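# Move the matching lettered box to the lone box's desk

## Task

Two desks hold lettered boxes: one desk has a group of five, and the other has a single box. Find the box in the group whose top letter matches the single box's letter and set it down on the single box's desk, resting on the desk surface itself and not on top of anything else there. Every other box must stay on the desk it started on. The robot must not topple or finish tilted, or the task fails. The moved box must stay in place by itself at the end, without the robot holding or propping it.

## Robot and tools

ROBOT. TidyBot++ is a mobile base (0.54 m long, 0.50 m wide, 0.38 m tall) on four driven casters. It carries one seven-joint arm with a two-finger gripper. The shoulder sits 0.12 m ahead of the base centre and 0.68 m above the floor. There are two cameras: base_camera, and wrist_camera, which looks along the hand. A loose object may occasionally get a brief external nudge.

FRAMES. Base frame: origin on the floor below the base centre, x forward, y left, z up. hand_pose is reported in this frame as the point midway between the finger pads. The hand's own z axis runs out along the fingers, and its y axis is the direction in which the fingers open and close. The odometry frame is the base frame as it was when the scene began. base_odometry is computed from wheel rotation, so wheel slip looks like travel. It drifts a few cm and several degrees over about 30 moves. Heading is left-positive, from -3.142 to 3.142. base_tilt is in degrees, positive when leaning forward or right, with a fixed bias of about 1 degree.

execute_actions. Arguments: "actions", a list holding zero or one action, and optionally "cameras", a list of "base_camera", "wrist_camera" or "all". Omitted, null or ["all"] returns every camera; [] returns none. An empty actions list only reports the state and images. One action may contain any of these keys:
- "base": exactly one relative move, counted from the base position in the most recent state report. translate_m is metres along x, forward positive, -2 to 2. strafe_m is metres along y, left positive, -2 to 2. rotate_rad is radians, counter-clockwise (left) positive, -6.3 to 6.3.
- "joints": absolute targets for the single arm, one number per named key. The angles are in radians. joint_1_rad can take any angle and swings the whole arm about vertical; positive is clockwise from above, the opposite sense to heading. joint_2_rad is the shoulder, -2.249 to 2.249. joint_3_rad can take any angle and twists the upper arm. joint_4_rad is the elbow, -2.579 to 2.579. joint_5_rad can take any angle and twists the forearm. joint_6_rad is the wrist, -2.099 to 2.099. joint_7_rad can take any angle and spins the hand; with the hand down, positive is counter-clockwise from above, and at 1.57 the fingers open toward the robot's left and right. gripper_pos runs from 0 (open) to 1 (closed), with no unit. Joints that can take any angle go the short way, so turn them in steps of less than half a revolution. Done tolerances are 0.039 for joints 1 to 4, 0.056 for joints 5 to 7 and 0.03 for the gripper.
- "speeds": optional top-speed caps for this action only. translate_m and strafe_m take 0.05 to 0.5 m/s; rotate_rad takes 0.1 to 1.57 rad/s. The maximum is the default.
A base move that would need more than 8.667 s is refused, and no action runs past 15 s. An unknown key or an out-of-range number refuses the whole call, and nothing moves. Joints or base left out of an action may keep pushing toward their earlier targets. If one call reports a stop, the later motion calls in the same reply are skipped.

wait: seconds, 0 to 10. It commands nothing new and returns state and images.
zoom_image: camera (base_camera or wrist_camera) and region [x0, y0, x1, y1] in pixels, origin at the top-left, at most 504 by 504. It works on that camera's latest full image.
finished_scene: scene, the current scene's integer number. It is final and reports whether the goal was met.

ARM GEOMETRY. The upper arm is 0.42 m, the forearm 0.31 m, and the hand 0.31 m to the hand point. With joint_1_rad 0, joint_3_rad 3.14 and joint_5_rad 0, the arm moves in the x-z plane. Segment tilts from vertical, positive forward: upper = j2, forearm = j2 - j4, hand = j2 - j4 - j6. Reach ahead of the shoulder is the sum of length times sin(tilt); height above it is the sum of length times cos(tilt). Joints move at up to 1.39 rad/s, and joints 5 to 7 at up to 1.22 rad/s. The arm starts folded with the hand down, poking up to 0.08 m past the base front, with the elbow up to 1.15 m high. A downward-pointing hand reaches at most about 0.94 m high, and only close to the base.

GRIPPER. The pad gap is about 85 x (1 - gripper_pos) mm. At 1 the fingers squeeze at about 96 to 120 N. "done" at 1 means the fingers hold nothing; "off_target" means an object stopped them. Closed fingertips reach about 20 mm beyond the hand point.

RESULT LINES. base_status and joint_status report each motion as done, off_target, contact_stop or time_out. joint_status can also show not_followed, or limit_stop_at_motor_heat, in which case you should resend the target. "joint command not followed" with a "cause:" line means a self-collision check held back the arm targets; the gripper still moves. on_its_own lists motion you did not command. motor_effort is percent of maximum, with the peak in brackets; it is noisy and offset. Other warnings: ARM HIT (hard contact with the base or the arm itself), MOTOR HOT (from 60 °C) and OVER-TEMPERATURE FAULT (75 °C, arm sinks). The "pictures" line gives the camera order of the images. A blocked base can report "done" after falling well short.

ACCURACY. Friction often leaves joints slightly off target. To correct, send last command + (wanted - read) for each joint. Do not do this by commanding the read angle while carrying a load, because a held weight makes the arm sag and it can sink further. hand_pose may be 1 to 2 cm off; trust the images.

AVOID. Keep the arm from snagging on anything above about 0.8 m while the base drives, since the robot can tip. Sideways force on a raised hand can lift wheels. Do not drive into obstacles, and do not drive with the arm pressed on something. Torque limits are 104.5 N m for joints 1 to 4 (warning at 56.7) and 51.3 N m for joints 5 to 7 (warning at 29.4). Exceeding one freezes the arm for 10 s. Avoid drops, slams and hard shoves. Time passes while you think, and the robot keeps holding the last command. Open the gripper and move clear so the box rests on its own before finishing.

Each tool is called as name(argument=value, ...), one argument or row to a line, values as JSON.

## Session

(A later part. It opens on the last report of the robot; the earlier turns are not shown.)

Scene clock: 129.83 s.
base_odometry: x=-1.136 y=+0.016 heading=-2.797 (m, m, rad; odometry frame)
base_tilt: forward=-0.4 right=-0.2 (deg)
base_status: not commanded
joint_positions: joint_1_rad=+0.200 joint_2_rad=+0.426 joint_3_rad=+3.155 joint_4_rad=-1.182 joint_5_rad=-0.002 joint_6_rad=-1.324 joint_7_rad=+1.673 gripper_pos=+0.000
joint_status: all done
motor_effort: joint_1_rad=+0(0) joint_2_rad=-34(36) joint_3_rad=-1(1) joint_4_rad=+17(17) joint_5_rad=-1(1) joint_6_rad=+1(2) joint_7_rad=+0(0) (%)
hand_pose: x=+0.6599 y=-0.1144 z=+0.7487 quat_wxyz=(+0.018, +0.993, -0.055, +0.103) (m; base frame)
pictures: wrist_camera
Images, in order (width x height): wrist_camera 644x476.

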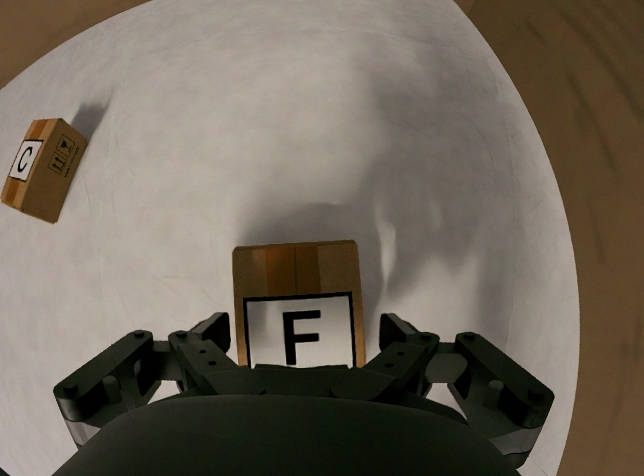

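execute_actions(
  actions=[
    {"joints":{"gripper_pos":1.0}},
  ],
  cameras=["wrist_camera"],
)

execute_actions(
  actions=[
    {"joints":{"joint_2_rad":0.15}},
  ],
  cameras=["wrist_camera"],
)

Scene clock: 133.47 s.
base_odometry: x=-1.136 y=+0.016 heading=-2.797 (m, m, rad; odometry frame)
base_tilt: forward=-0.4 right=-0.2 (deg)
base_status: not commanded
joint_positions: joint_1_rad=+0.200 joint_2_rad=+0.423 joint_3_rad=+3.155 joint_4_rad=-1.183 joint_5_rad=-0.002 joint_6_rad=-1.323 joint_7_rad=+1.673 gripper_pos=+0.345
joint_status: gripper_pos off_target (ended at +0.345, target +1.000)
motor_effort: joint_1_rad=+0(1) joint_2_rad=-31(36) joint_3_rad=-1(1) joint_4_rad=+15(17) joint_5_rad=+0(1) joint_6_rad=+2(2) joint_7_rad=+0(0) (%)
hand_pose: x=+0.6598 y=-0.1144 z=+0.7497 quat_wxyz=(+0.018, +0.993, -0.055, +0.104) (m; base frame)
pictures: wrist_camera
Images, in order (width x height): wrist_camera 644x476.

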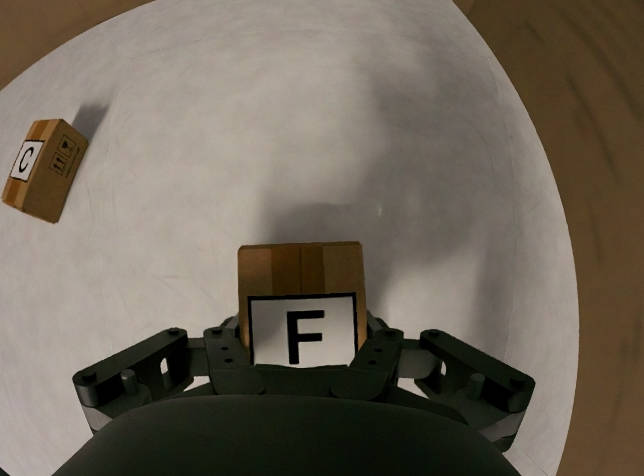

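Scene clock: 135.07 s.
base_odometry: x=-1.136 y=+0.016 heading=-2.797 (m, m, rad; odometry frame)
base_tilt: forward=-0.4 right=-0.2 (deg)
base_status: not commanded
joint_positions: joint_1_rad=+0.200 joint_2_rad=+0.150 joint_3_rad=+3.155 joint_4_rad=-1.190 joint_5_rad=-0.002 joint_6_rad=-1.323 joint_7_rad=+1.673 gripper_pos=+0.345
joint_status: all done
motor_effort: joint_1_rad=+0(0) joint_2_rad=-26(39) joint_3_rad=-1(1) joint_4_rad=+19(19) joint_5_rad=-1(0) joint_6_rad=+4(4) joint_7_rad=+0(0) (%)
hand_pose: x=+0.6202 y=-0.1063 z=+0.8934 quat_wxyz=(+0.037, +0.970, -0.054, +0.234) (m; base frame)
pictures: wrist_camera
Images, in order (width x height): wrist_camera 644x476.

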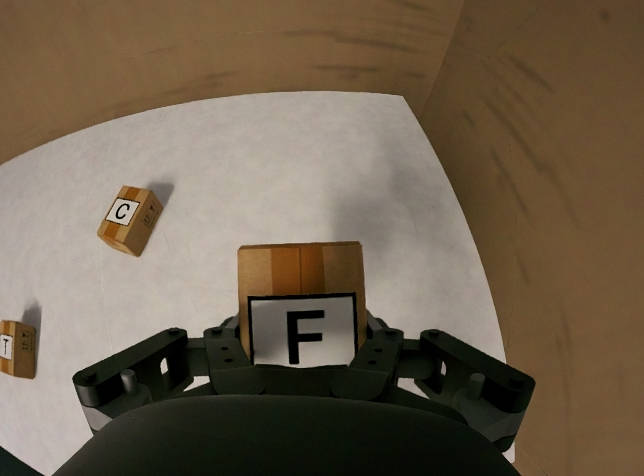

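execute_actions(
  actions=[
    {"base":{"strafe_m":0.3},"joints":{"joint_1_rad":0.037,"joint_2_rad":-0.6,"joint_4_rad":-1.35,"joint_6_rad":-1.5,"joint_7_rad":1.57}},
  ],
  cameras=[],
)

execute_actions(
  actions=[
    {"base":{"translate_m":-2.0}},
  ],
  cameras=["wrist_camera"],
)

execute_actions(
  actions=[
    {"base":{"translate_m":-0.12}},
  ],
  cameras=[],
)

execute_actions(
  actions=[
    {"base":{"rotate_rad":1.571}},
  ],
)

Scene clock: 141.50 s.
base_odometry: x=-1.034 y=-0.266 heading=-2.797 (m, m, rad; odometry frame)
base_tilt: forward=-0.4 right=-0.2 (deg)
base_status: done
joint_positions: joint_1_rad=+0.051 joint_2_rad=-0.595 joint_3_rad=+3.154 joint_4_rad=-1.330 joint_5_rad=-0.002 joint_6_rad=-1.482 joint_7_rad=+1.608 gripper_pos=+0.345
joint_status: all done
motor_effort: joint_1_rad=+0(1) joint_2_rad=+4(29) joint_3_rad=-1(1) joint_4_rad=+15(20) joint_5_rad=+0(0) joint_6_rad=+7(7) joint_7_rad=+0(1) (%)
hand_pose: x=+0.3421 y=-0.0145 z=+1.0764 quat_wxyz=(+0.018, +0.895, -0.012, +0.446) (m; base frame)
pictures: none
No camera images: the call's "cameras" was empty. Leave "cameras" out to get every camera's image.

Scene clock: 146.87 s.
base_odometry: x=+0.849 y=+0.409 heading=-2.797 (m, m, rad; odometry frame)
base_tilt: forward=-0.4 right=-0.2 (deg)
base_status: done
joint_positions: joint_1_rad=+0.051 joint_2_rad=-0.599 joint_3_rad=+3.154 joint_4_rad=-1.334 joint_5_rad=-0.002 joint_6_rad=-1.483 joint_7_rad=+1.608 gripper_pos=+0.345
joint_status: not commanded
motor_effort: joint_1_rad=+0(0) joint_2_rad=+5(8) joint_3_rad=+0(0) joint_4_rad=+15(16) joint_5_rad=+0(0) joint_6_rad=+7(8) joint_7_rad=-1(0) (%)
hand_pose: x=+0.3403 y=-0.0143 z=+1.0751 quat_wxyz=(+0.018, +0.895, -0.012, +0.445) (m; base frame)
pictures: wrist_camera
Images, in order (width x height): wrist_camera 644x476.

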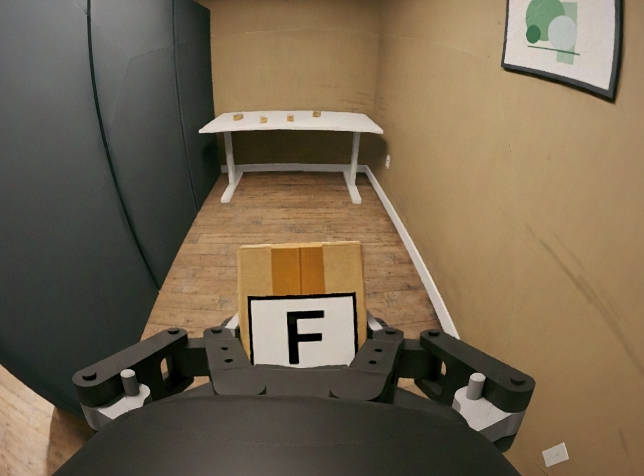

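Scene clock: 148.20 s.
base_odometry: x=+0.962 y=+0.449 heading=-2.797 (m, m, rad; odometry frame)
base_tilt: forward=-0.4 right=-0.2 (deg)
base_status: done
joint_positions: joint_1_rad=+0.051 joint_2_rad=-0.604 joint_3_rad=+3.154 joint_4_rad=-1.334 joint_5_rad=-0.002 joint_6_rad=-1.484 joint_7_rad=+1.608 gripper_pos=+0.345
joint_status: not commanded
motor_effort: joint_1_rad=+0(0) joint_2_rad=+5(9) joint_3_rad=+0(0) joint_4_rad=+15(16) joint_5_rad=-1(0) joint_6_rad=+7(7) joint_7_rad=+0(0) (%)
hand_pose: x=+0.3384 y=-0.0142 z=+1.0757 quat_wxyz=(+0.018, +0.894, -0.012, +0.447) (m; base frame)
pictures: none
No camera images: the call's "cameras" was empty. Leave "cameras" out to get every camera's image.

Scene clock: 150.50 s.
base_odometry: x=+0.962 y=+0.449 heading=-1.227 (m, m, rad; odometry frame)
base_tilt: forward=-0.4 right=-0.2 (deg)
base_status: done
joint_positions: joint_1_rad=+0.049 joint_2_rad=-0.604 joint_3_rad=+3.154 joint_4_rad=-1.334 joint_5_rad=-0.002 joint_6_rad=-1.484 joint_7_rad=+1.608 gripper_pos=+0.345
joint_status: not commanded
motor_effort: joint_1_rad=+0(0) joint_2_rad=+5(6) joint_3_rad=+0(0) joint_4_rad=+16(16) joint_5_rad=-1(1) joint_6_rad=+7(7) joint_7_rad=+0(0) (%)
hand_pose: x=+0.3384 y=-0.0137 z=+1.0757 quat_wxyz=(+0.018, +0.894, -0.011, +0.447) (m; base frame)
pictures: base_camera, wrist_camera
Images, in order (width x height): base_camera 644x364, wrist_camera 644x476.

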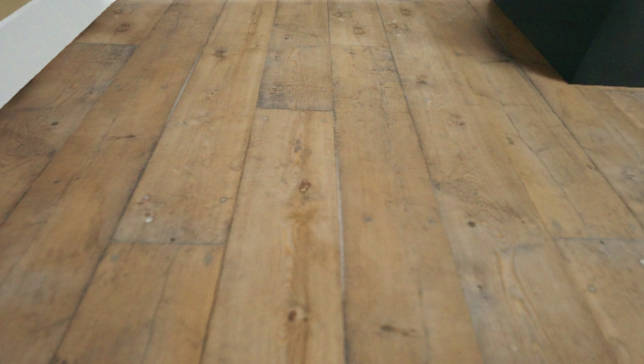

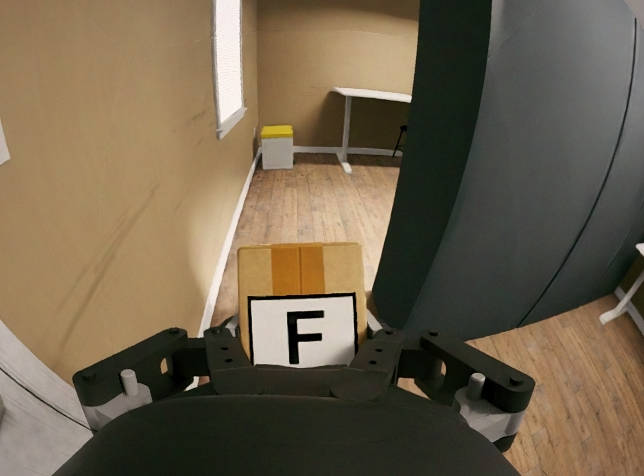

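execute_actions(
  actions=[
    {"base":{"strafe_m":0.06}},
  ],
  cameras=[],
)

execute_actions(
  actions=[
    {"base":{"translate_m":2.0}},
  ],
  cameras=["base_camera"],
)

execute_actions(
  actions=[
    {"base":{"translate_m":0.24}},
  ],
  cameras=[],
)

execute_actions(
  actions=[
    {"base":{"rotate_rad":-1.571}},
  ],
)

Scene clock: 155.37 s.
base_odometry: x=+1.019 y=+0.469 heading=-1.226 (m, m, rad; odometry frame)
base_tilt: forward=-0.4 right=-0.2 (deg)
base_status: done
joint_positions: joint_1_rad=+0.049 joint_2_rad=-0.604 joint_3_rad=+3.154 joint_4_rad=-1.334 joint_5_rad=-0.002 joint_6_rad=-1.484 joint_7_rad=+1.608 gripper_pos=+0.345
joint_status: not commanded
motor_effort: joint_1_rad=+0(1) joint_2_rad=+5(6) joint_3_rad=+0(3) joint_4_rad=+16(16) joint_5_rad=+0(2) joint_6_rad=+7(7) joint_7_rad=+0(0) (%)
hand_pose: x=+0.3384 y=-0.0136 z=+1.0757 quat_wxyz=(+0.017, +0.894, -0.011, +0.447) (m; base frame)
pictures: none
No camera images: the call's "cameras" was empty. Leave "cameras" out to get every camera's image.

Scene clock: 160.73 s.
base_odometry: x=+1.696 y=-1.413 heading=-1.226 (m, m, rad; odometry frame)
base_tilt: forward=-0.4 right=-0.2 (deg)
base_status: done
joint_positions: joint_1_rad=+0.049 joint_2_rad=-0.597 joint_3_rad=+3.154 joint_4_rad=-1.336 joint_5_rad=-0.002 joint_6_rad=-1.485 joint_7_rad=+1.608 gripper_pos=+0.345
joint_status: not commanded
motor_effort: joint_1_rad=+1(1) joint_2_rad=+4(10) joint_3_rad=+0(0) joint_4_rad=+16(16) joint_5_rad=+0(1) joint_6_rad=+7(7) joint_7_rad=+0(1) (%)
hand_pose: x=+0.3414 y=-0.0137 z=+1.0732 quat_wxyz=(+0.017, +0.896, -0.011, +0.443) (m; base frame)
pictures: base_camera
Images, in order (width x height): base_camera 644x364.

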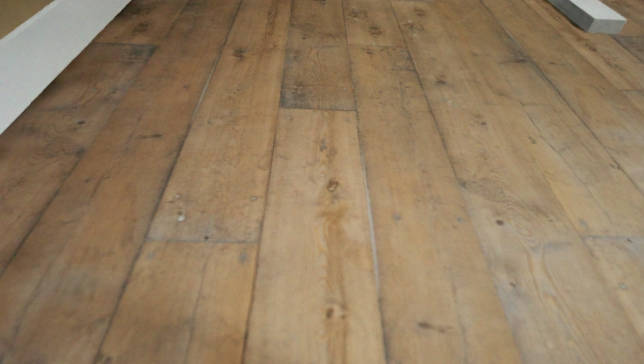

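Scene clock: 162.47 s.
base_odometry: x=+1.777 y=-1.639 heading=-1.226 (m, m, rad; odometry frame)
base_tilt: forward=-0.4 right=-0.2 (deg)
base_status: done
joint_positions: joint_1_rad=+0.049 joint_2_rad=-0.591 joint_3_rad=+3.154 joint_4_rad=-1.336 joint_5_rad=-0.002 joint_6_rad=-1.485 joint_7_rad=+1.608 gripper_pos=+0.345
joint_status: not commanded
motor_effort: joint_1_rad=+0(0) joint_2_rad=+5(8) joint_3_rad=+0(0) joint_4_rad=+16(17) joint_5_rad=-1(1) joint_6_rad=+7(8) joint_7_rad=+0(0) (%)
hand_pose: x=+0.3436 y=-0.0138 z=+1.0714 quat_wxyz=(+0.017, +0.898, -0.011, +0.440) (m; base frame)
pictures: none
No camera images: the call's "cameras" was empty. Leave "cameras" out to get every camera's image.

Scene clock: 164.77 s.
base_odometry: x=+1.777 y=-1.639 heading=-2.796 (m, m, rad; odometry frame)
base_tilt: forward=-0.4 right=-0.2 (deg)
base_status: done
joint_positions: joint_1_rad=+0.049 joint_2_rad=-0.591 joint_3_rad=+3.154 joint_4_rad=-1.336 joint_5_rad=-0.002 joint_6_rad=-1.485 joint_7_rad=+1.608 gripper_pos=+0.345
joint_status: not commanded
motor_effort: joint_1_rad=+0(0) joint_2_rad=+5(5) joint_3_rad=-1(1) joint_4_rad=+16(16) joint_5_rad=-1(1) joint_6_rad=+7(7) joint_7_rad=-1(1) (%)
hand_pose: x=+0.3436 y=-0.0138 z=+1.0714 quat_wxyz=(+0.017, +0.898, -0.011, +0.440) (m; base frame)
pictures: base_camera, wrist_camera
Images, in order (width x height): base_camera 644x364, wrist_camera 644x476.

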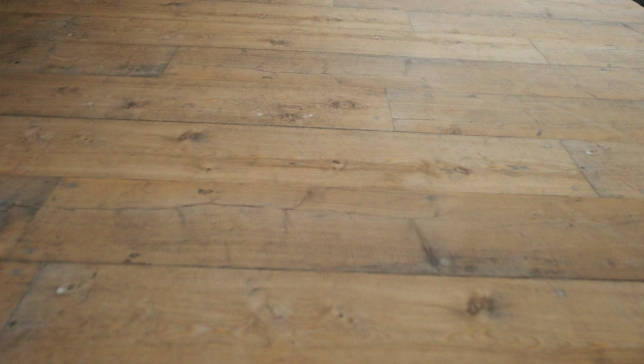

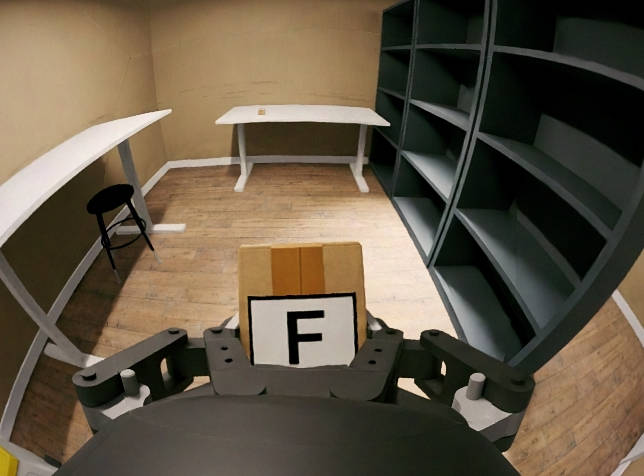

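execute_actions(
  actions=[
    {"base":{"translate_m":1.95},"joints":{"joint_2_rad":-0.2,"joint_4_rad":-0.9,"joint_6_rad":-1.85}},
  ],
)

Scene clock: 171.90 s.
base_odometry: x=-0.059 y=-2.297 heading=-2.797 (m, m, rad; odometry frame)
base_tilt: forward=-0.4 right=-0.2 (deg)
base_status: done
joint_positions: joint_1_rad=+0.049 joint_2_rad=-0.192 joint_3_rad=+3.154 joint_4_rad=-0.927 joint_5_rad=-0.002 joint_6_rad=-1.829 joint_7_rad=+1.608 gripper_pos=+0.345
joint_status: all done
motor_effort: joint_1_rad=+0(0) joint_2_rad=-8(12) joint_3_rad=-1(0) joint_4_rad=+14(16) joint_5_rad=+0(1) joint_6_rad=+5(8) joint_7_rad=+0(0) (%)
hand_pose: x=+0.4191 y=-0.0171 z=+1.0673 quat_wxyz=(+0.012, +0.958, -0.011, +0.285) (m; base frame)
pictures: base_camera, wrist_camera
Images, in order (width x height): base_camera 644x364, wrist_camera 644x476.

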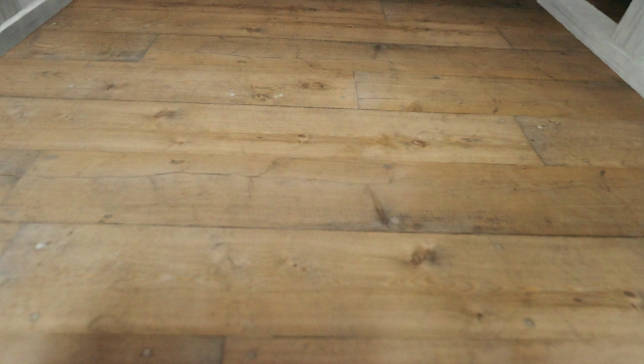

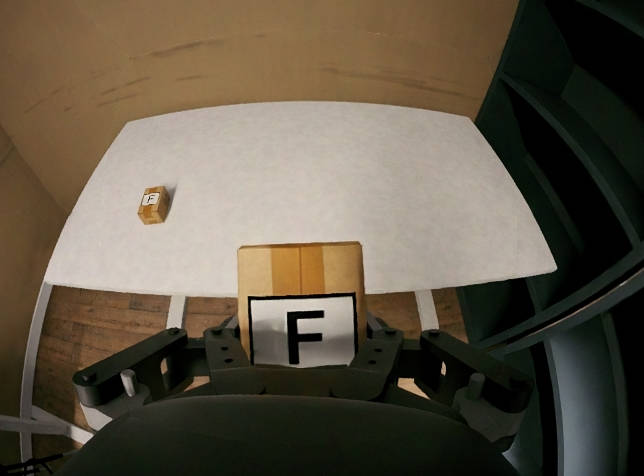

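execute_actions(
  actions=[
    {"base":{"translate_m":0.2},"joints":{"joint_2_rad":0.34,"joint_4_rad":-1.12,"joint_6_rad":-1.44}},
  ],
)

Scene clock: 178.67 s.
base_odometry: x=-0.247 y=-2.365 heading=-2.797 (m, m, rad; odometry frame)
base_tilt: forward=-0.4 right=-0.2 (deg)
base_status: done
joint_positions: joint_1_rad=+0.049 joint_2_rad=+0.350 joint_3_rad=+3.154 joint_4_rad=-1.109 joint_5_rad=-0.002 joint_6_rad=-1.465 joint_7_rad=+1.608 gripper_pos=+0.345
joint_status: all done
motor_effort: joint_1_rad=+0(0) joint_2_rad=-32(40) joint_3_rad=-1(1) joint_4_rad=+18(19) joint_5_rad=+0(1) joint_6_rad=+2(6) joint_7_rad=-1(0) (%)
hand_pose: x=+0.6422 y=-0.0289 z=+0.8078 quat_wxyz=(+0.006, +0.994, -0.011, +0.108) (m; base frame)
pictures: base_camera, wrist_camera
Images, in order (width x height): base_camera 644x364, wrist_camera 644x476.

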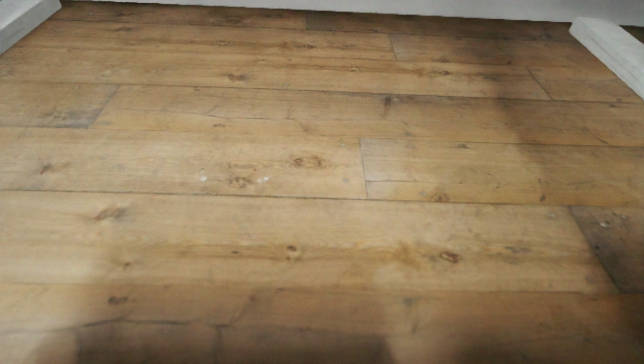

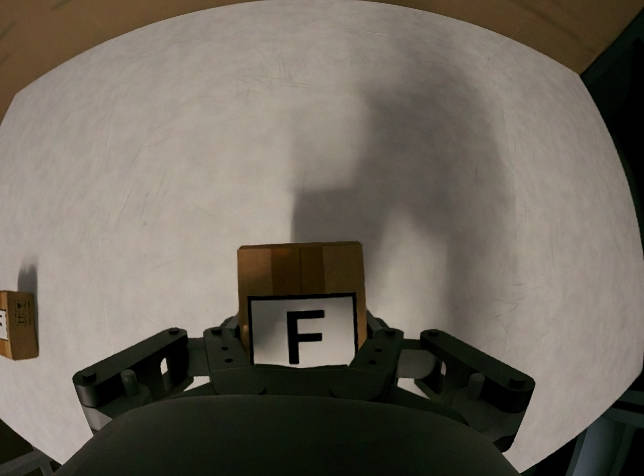

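execute_actions(
  actions=[
    {"joints":{"joint_4_rad":-1.25,"joint_6_rad":-1.315}},
  ],
  cameras=["wrist_camera"],
)

Scene clock: 181.93 s.
base_odometry: x=-0.247 y=-2.365 heading=-2.797 (m, m, rad; odometry frame)
base_tilt: forward=-0.4 right=-0.2 (deg)
base_status: not commanded
joint_positions: joint_1_rad=+0.049 joint_2_rad=+0.350 joint_3_rad=+3.154 joint_4_rad=-1.237 joint_5_rad=-0.002 joint_6_rad=-1.341 joint_7_rad=+1.608 gripper_pos=+0.345
joint_status: all done
motor_effort: joint_1_rad=+0(0) joint_2_rad=-33(34) joint_3_rad=-1(1) joint_4_rad=+18(18) joint_5_rad=-1(1) joint_6_rad=+1(2) joint_7_rad=+0(0) (%)
hand_pose: x=+0.6431 y=-0.0291 z=+0.7677 quat_wxyz=(+0.006, +0.994, -0.011, +0.107) (m; base frame)
pictures: wrist_camera
Images, in order (width x height): wrist_camera 644x476.

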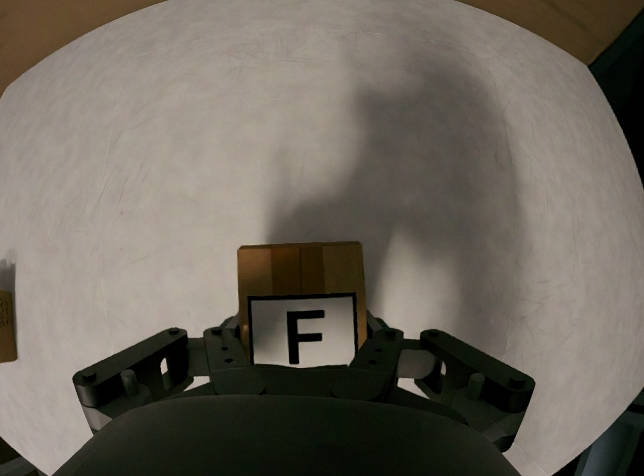

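execute_actions(
  actions=[
    {"joints":{"joint_4_rad":-1.33,"joint_6_rad":-1.235}},
  ],
  cameras=["wrist_camera"],
)

Scene clock: 185.47 s.
base_odometry: x=-0.247 y=-2.365 heading=-2.797 (m, m, rad; odometry frame)
base_tilt: forward=-0.4 right=-0.2 (deg)
base_status: not commanded
joint_positions: joint_1_rad=+0.049 joint_2_rad=+0.342 joint_3_rad=+3.154 joint_4_rad=-1.309 joint_5_rad=-0.002 joint_6_rad=-1.259 joint_7_rad=+1.608 gripper_pos=+0.345
joint_status: all done
motor_effort: joint_1_rad=+1(0) joint_2_rad=-29(33) joint_3_rad=-1(1) joint_4_rad=+16(18) joint_5_rad=+0(2) joint_6_rad=+1(2) joint_7_rad=-1(1) (%)
hand_pose: x=+0.6442 y=-0.0293 z=+0.7502 quat_wxyz=(+0.007, +0.993, -0.011, +0.115) (m; base frame)
pictures: wrist_camera
Images, in order (width x height): wrist_camera 644x476.

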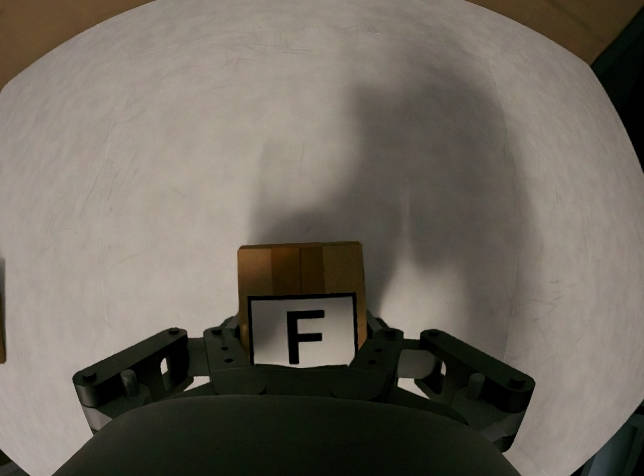

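Contact shows in the joint readings: joint 2 was pushed up and its effort dropped. I'll release the box and lift clear.

execute_actions(
  actions=[
    {"joints":{"gripper_pos":0.0,"joint_4_rad":-1.31}},
  ],
  cameras=["wrist_camera"],
)

execute_actions(
  actions=[
    {"joints":{"joint_2_rad":0.0}},
  ],
)

Scene clock: 189.27 s.
base_odometry: x=-0.247 y=-2.365 heading=-2.797 (m, m, rad; odometry frame)
base_tilt: forward=-0.4 right=-0.2 (deg)
base_status: not commanded
joint_positions: joint_1_rad=+0.049 joint_2_rad=+0.341 joint_3_rad=+3.154 joint_4_rad=-1.309 joint_5_rad=-0.002 joint_6_rad=-1.259 joint_7_rad=+1.608 gripper_pos=+0.000
joint_status: all done
motor_effort: joint_1_rad=+0(0) joint_2_rad=-31(33) joint_3_rad=-1(1) joint_4_rad=+17(18) joint_5_rad=+0(0) joint_6_rad=+2(1) joint_7_rad=+0(0) (%)
hand_pose: x=+0.6442 y=-0.0293 z=+0.7503 quat_wxyz=(+0.007, +0.993, -0.011, +0.116) (m; base frame)
pictures: wrist_camera
Images, in order (width x height): wrist_camera 644x476.

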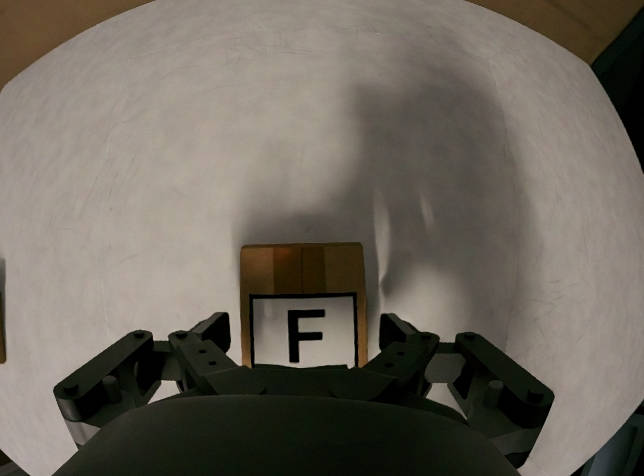

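Scene clock: 190.90 s.
base_odometry: x=-0.247 y=-2.365 heading=-2.797 (m, m, rad; odometry frame)
base_tilt: forward=-0.4 right=-0.2 (deg)
base_status: not commanded
joint_positions: joint_1_rad=+0.049 joint_2_rad=-0.005 joint_3_rad=+3.154 joint_4_rad=-1.309 joint_5_rad=-0.002 joint_6_rad=-1.259 joint_7_rad=+1.608 gripper_pos=+0.000
joint_status: all done
motor_effort: joint_1_rad=+0(0) joint_2_rad=-20(34) joint_3_rad=-1(1) joint_4_rad=+18(19) joint_5_rad=+0(1) joint_6_rad=+5(5) joint_7_rad=+0(1) (%)
hand_pose: x=+0.5898 y=-0.0266 z=+0.9247 quat_wxyz=(+0.013, +0.958, -0.011, +0.285) (m; base frame)
pictures: base_camera, wrist_camera
Images, in order (width x height): base_camera 644x364, wrist_camera 644x476.

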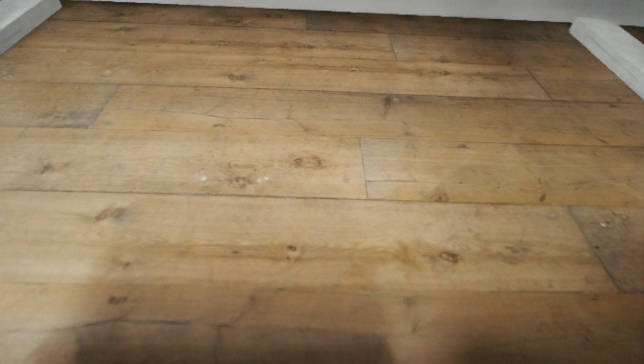

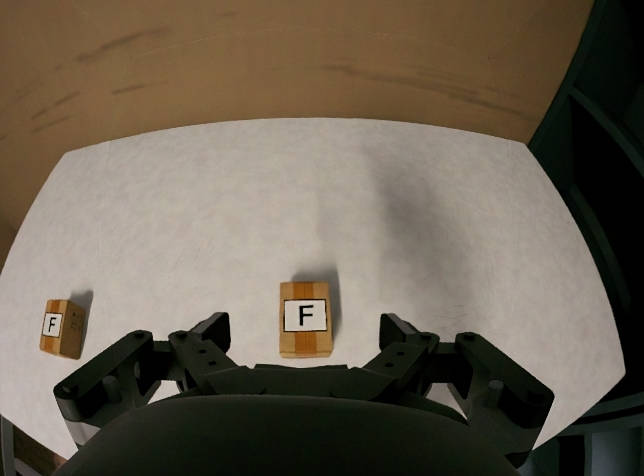

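finished_scene(
  scene=2,
)

The scene is finished: the task was done.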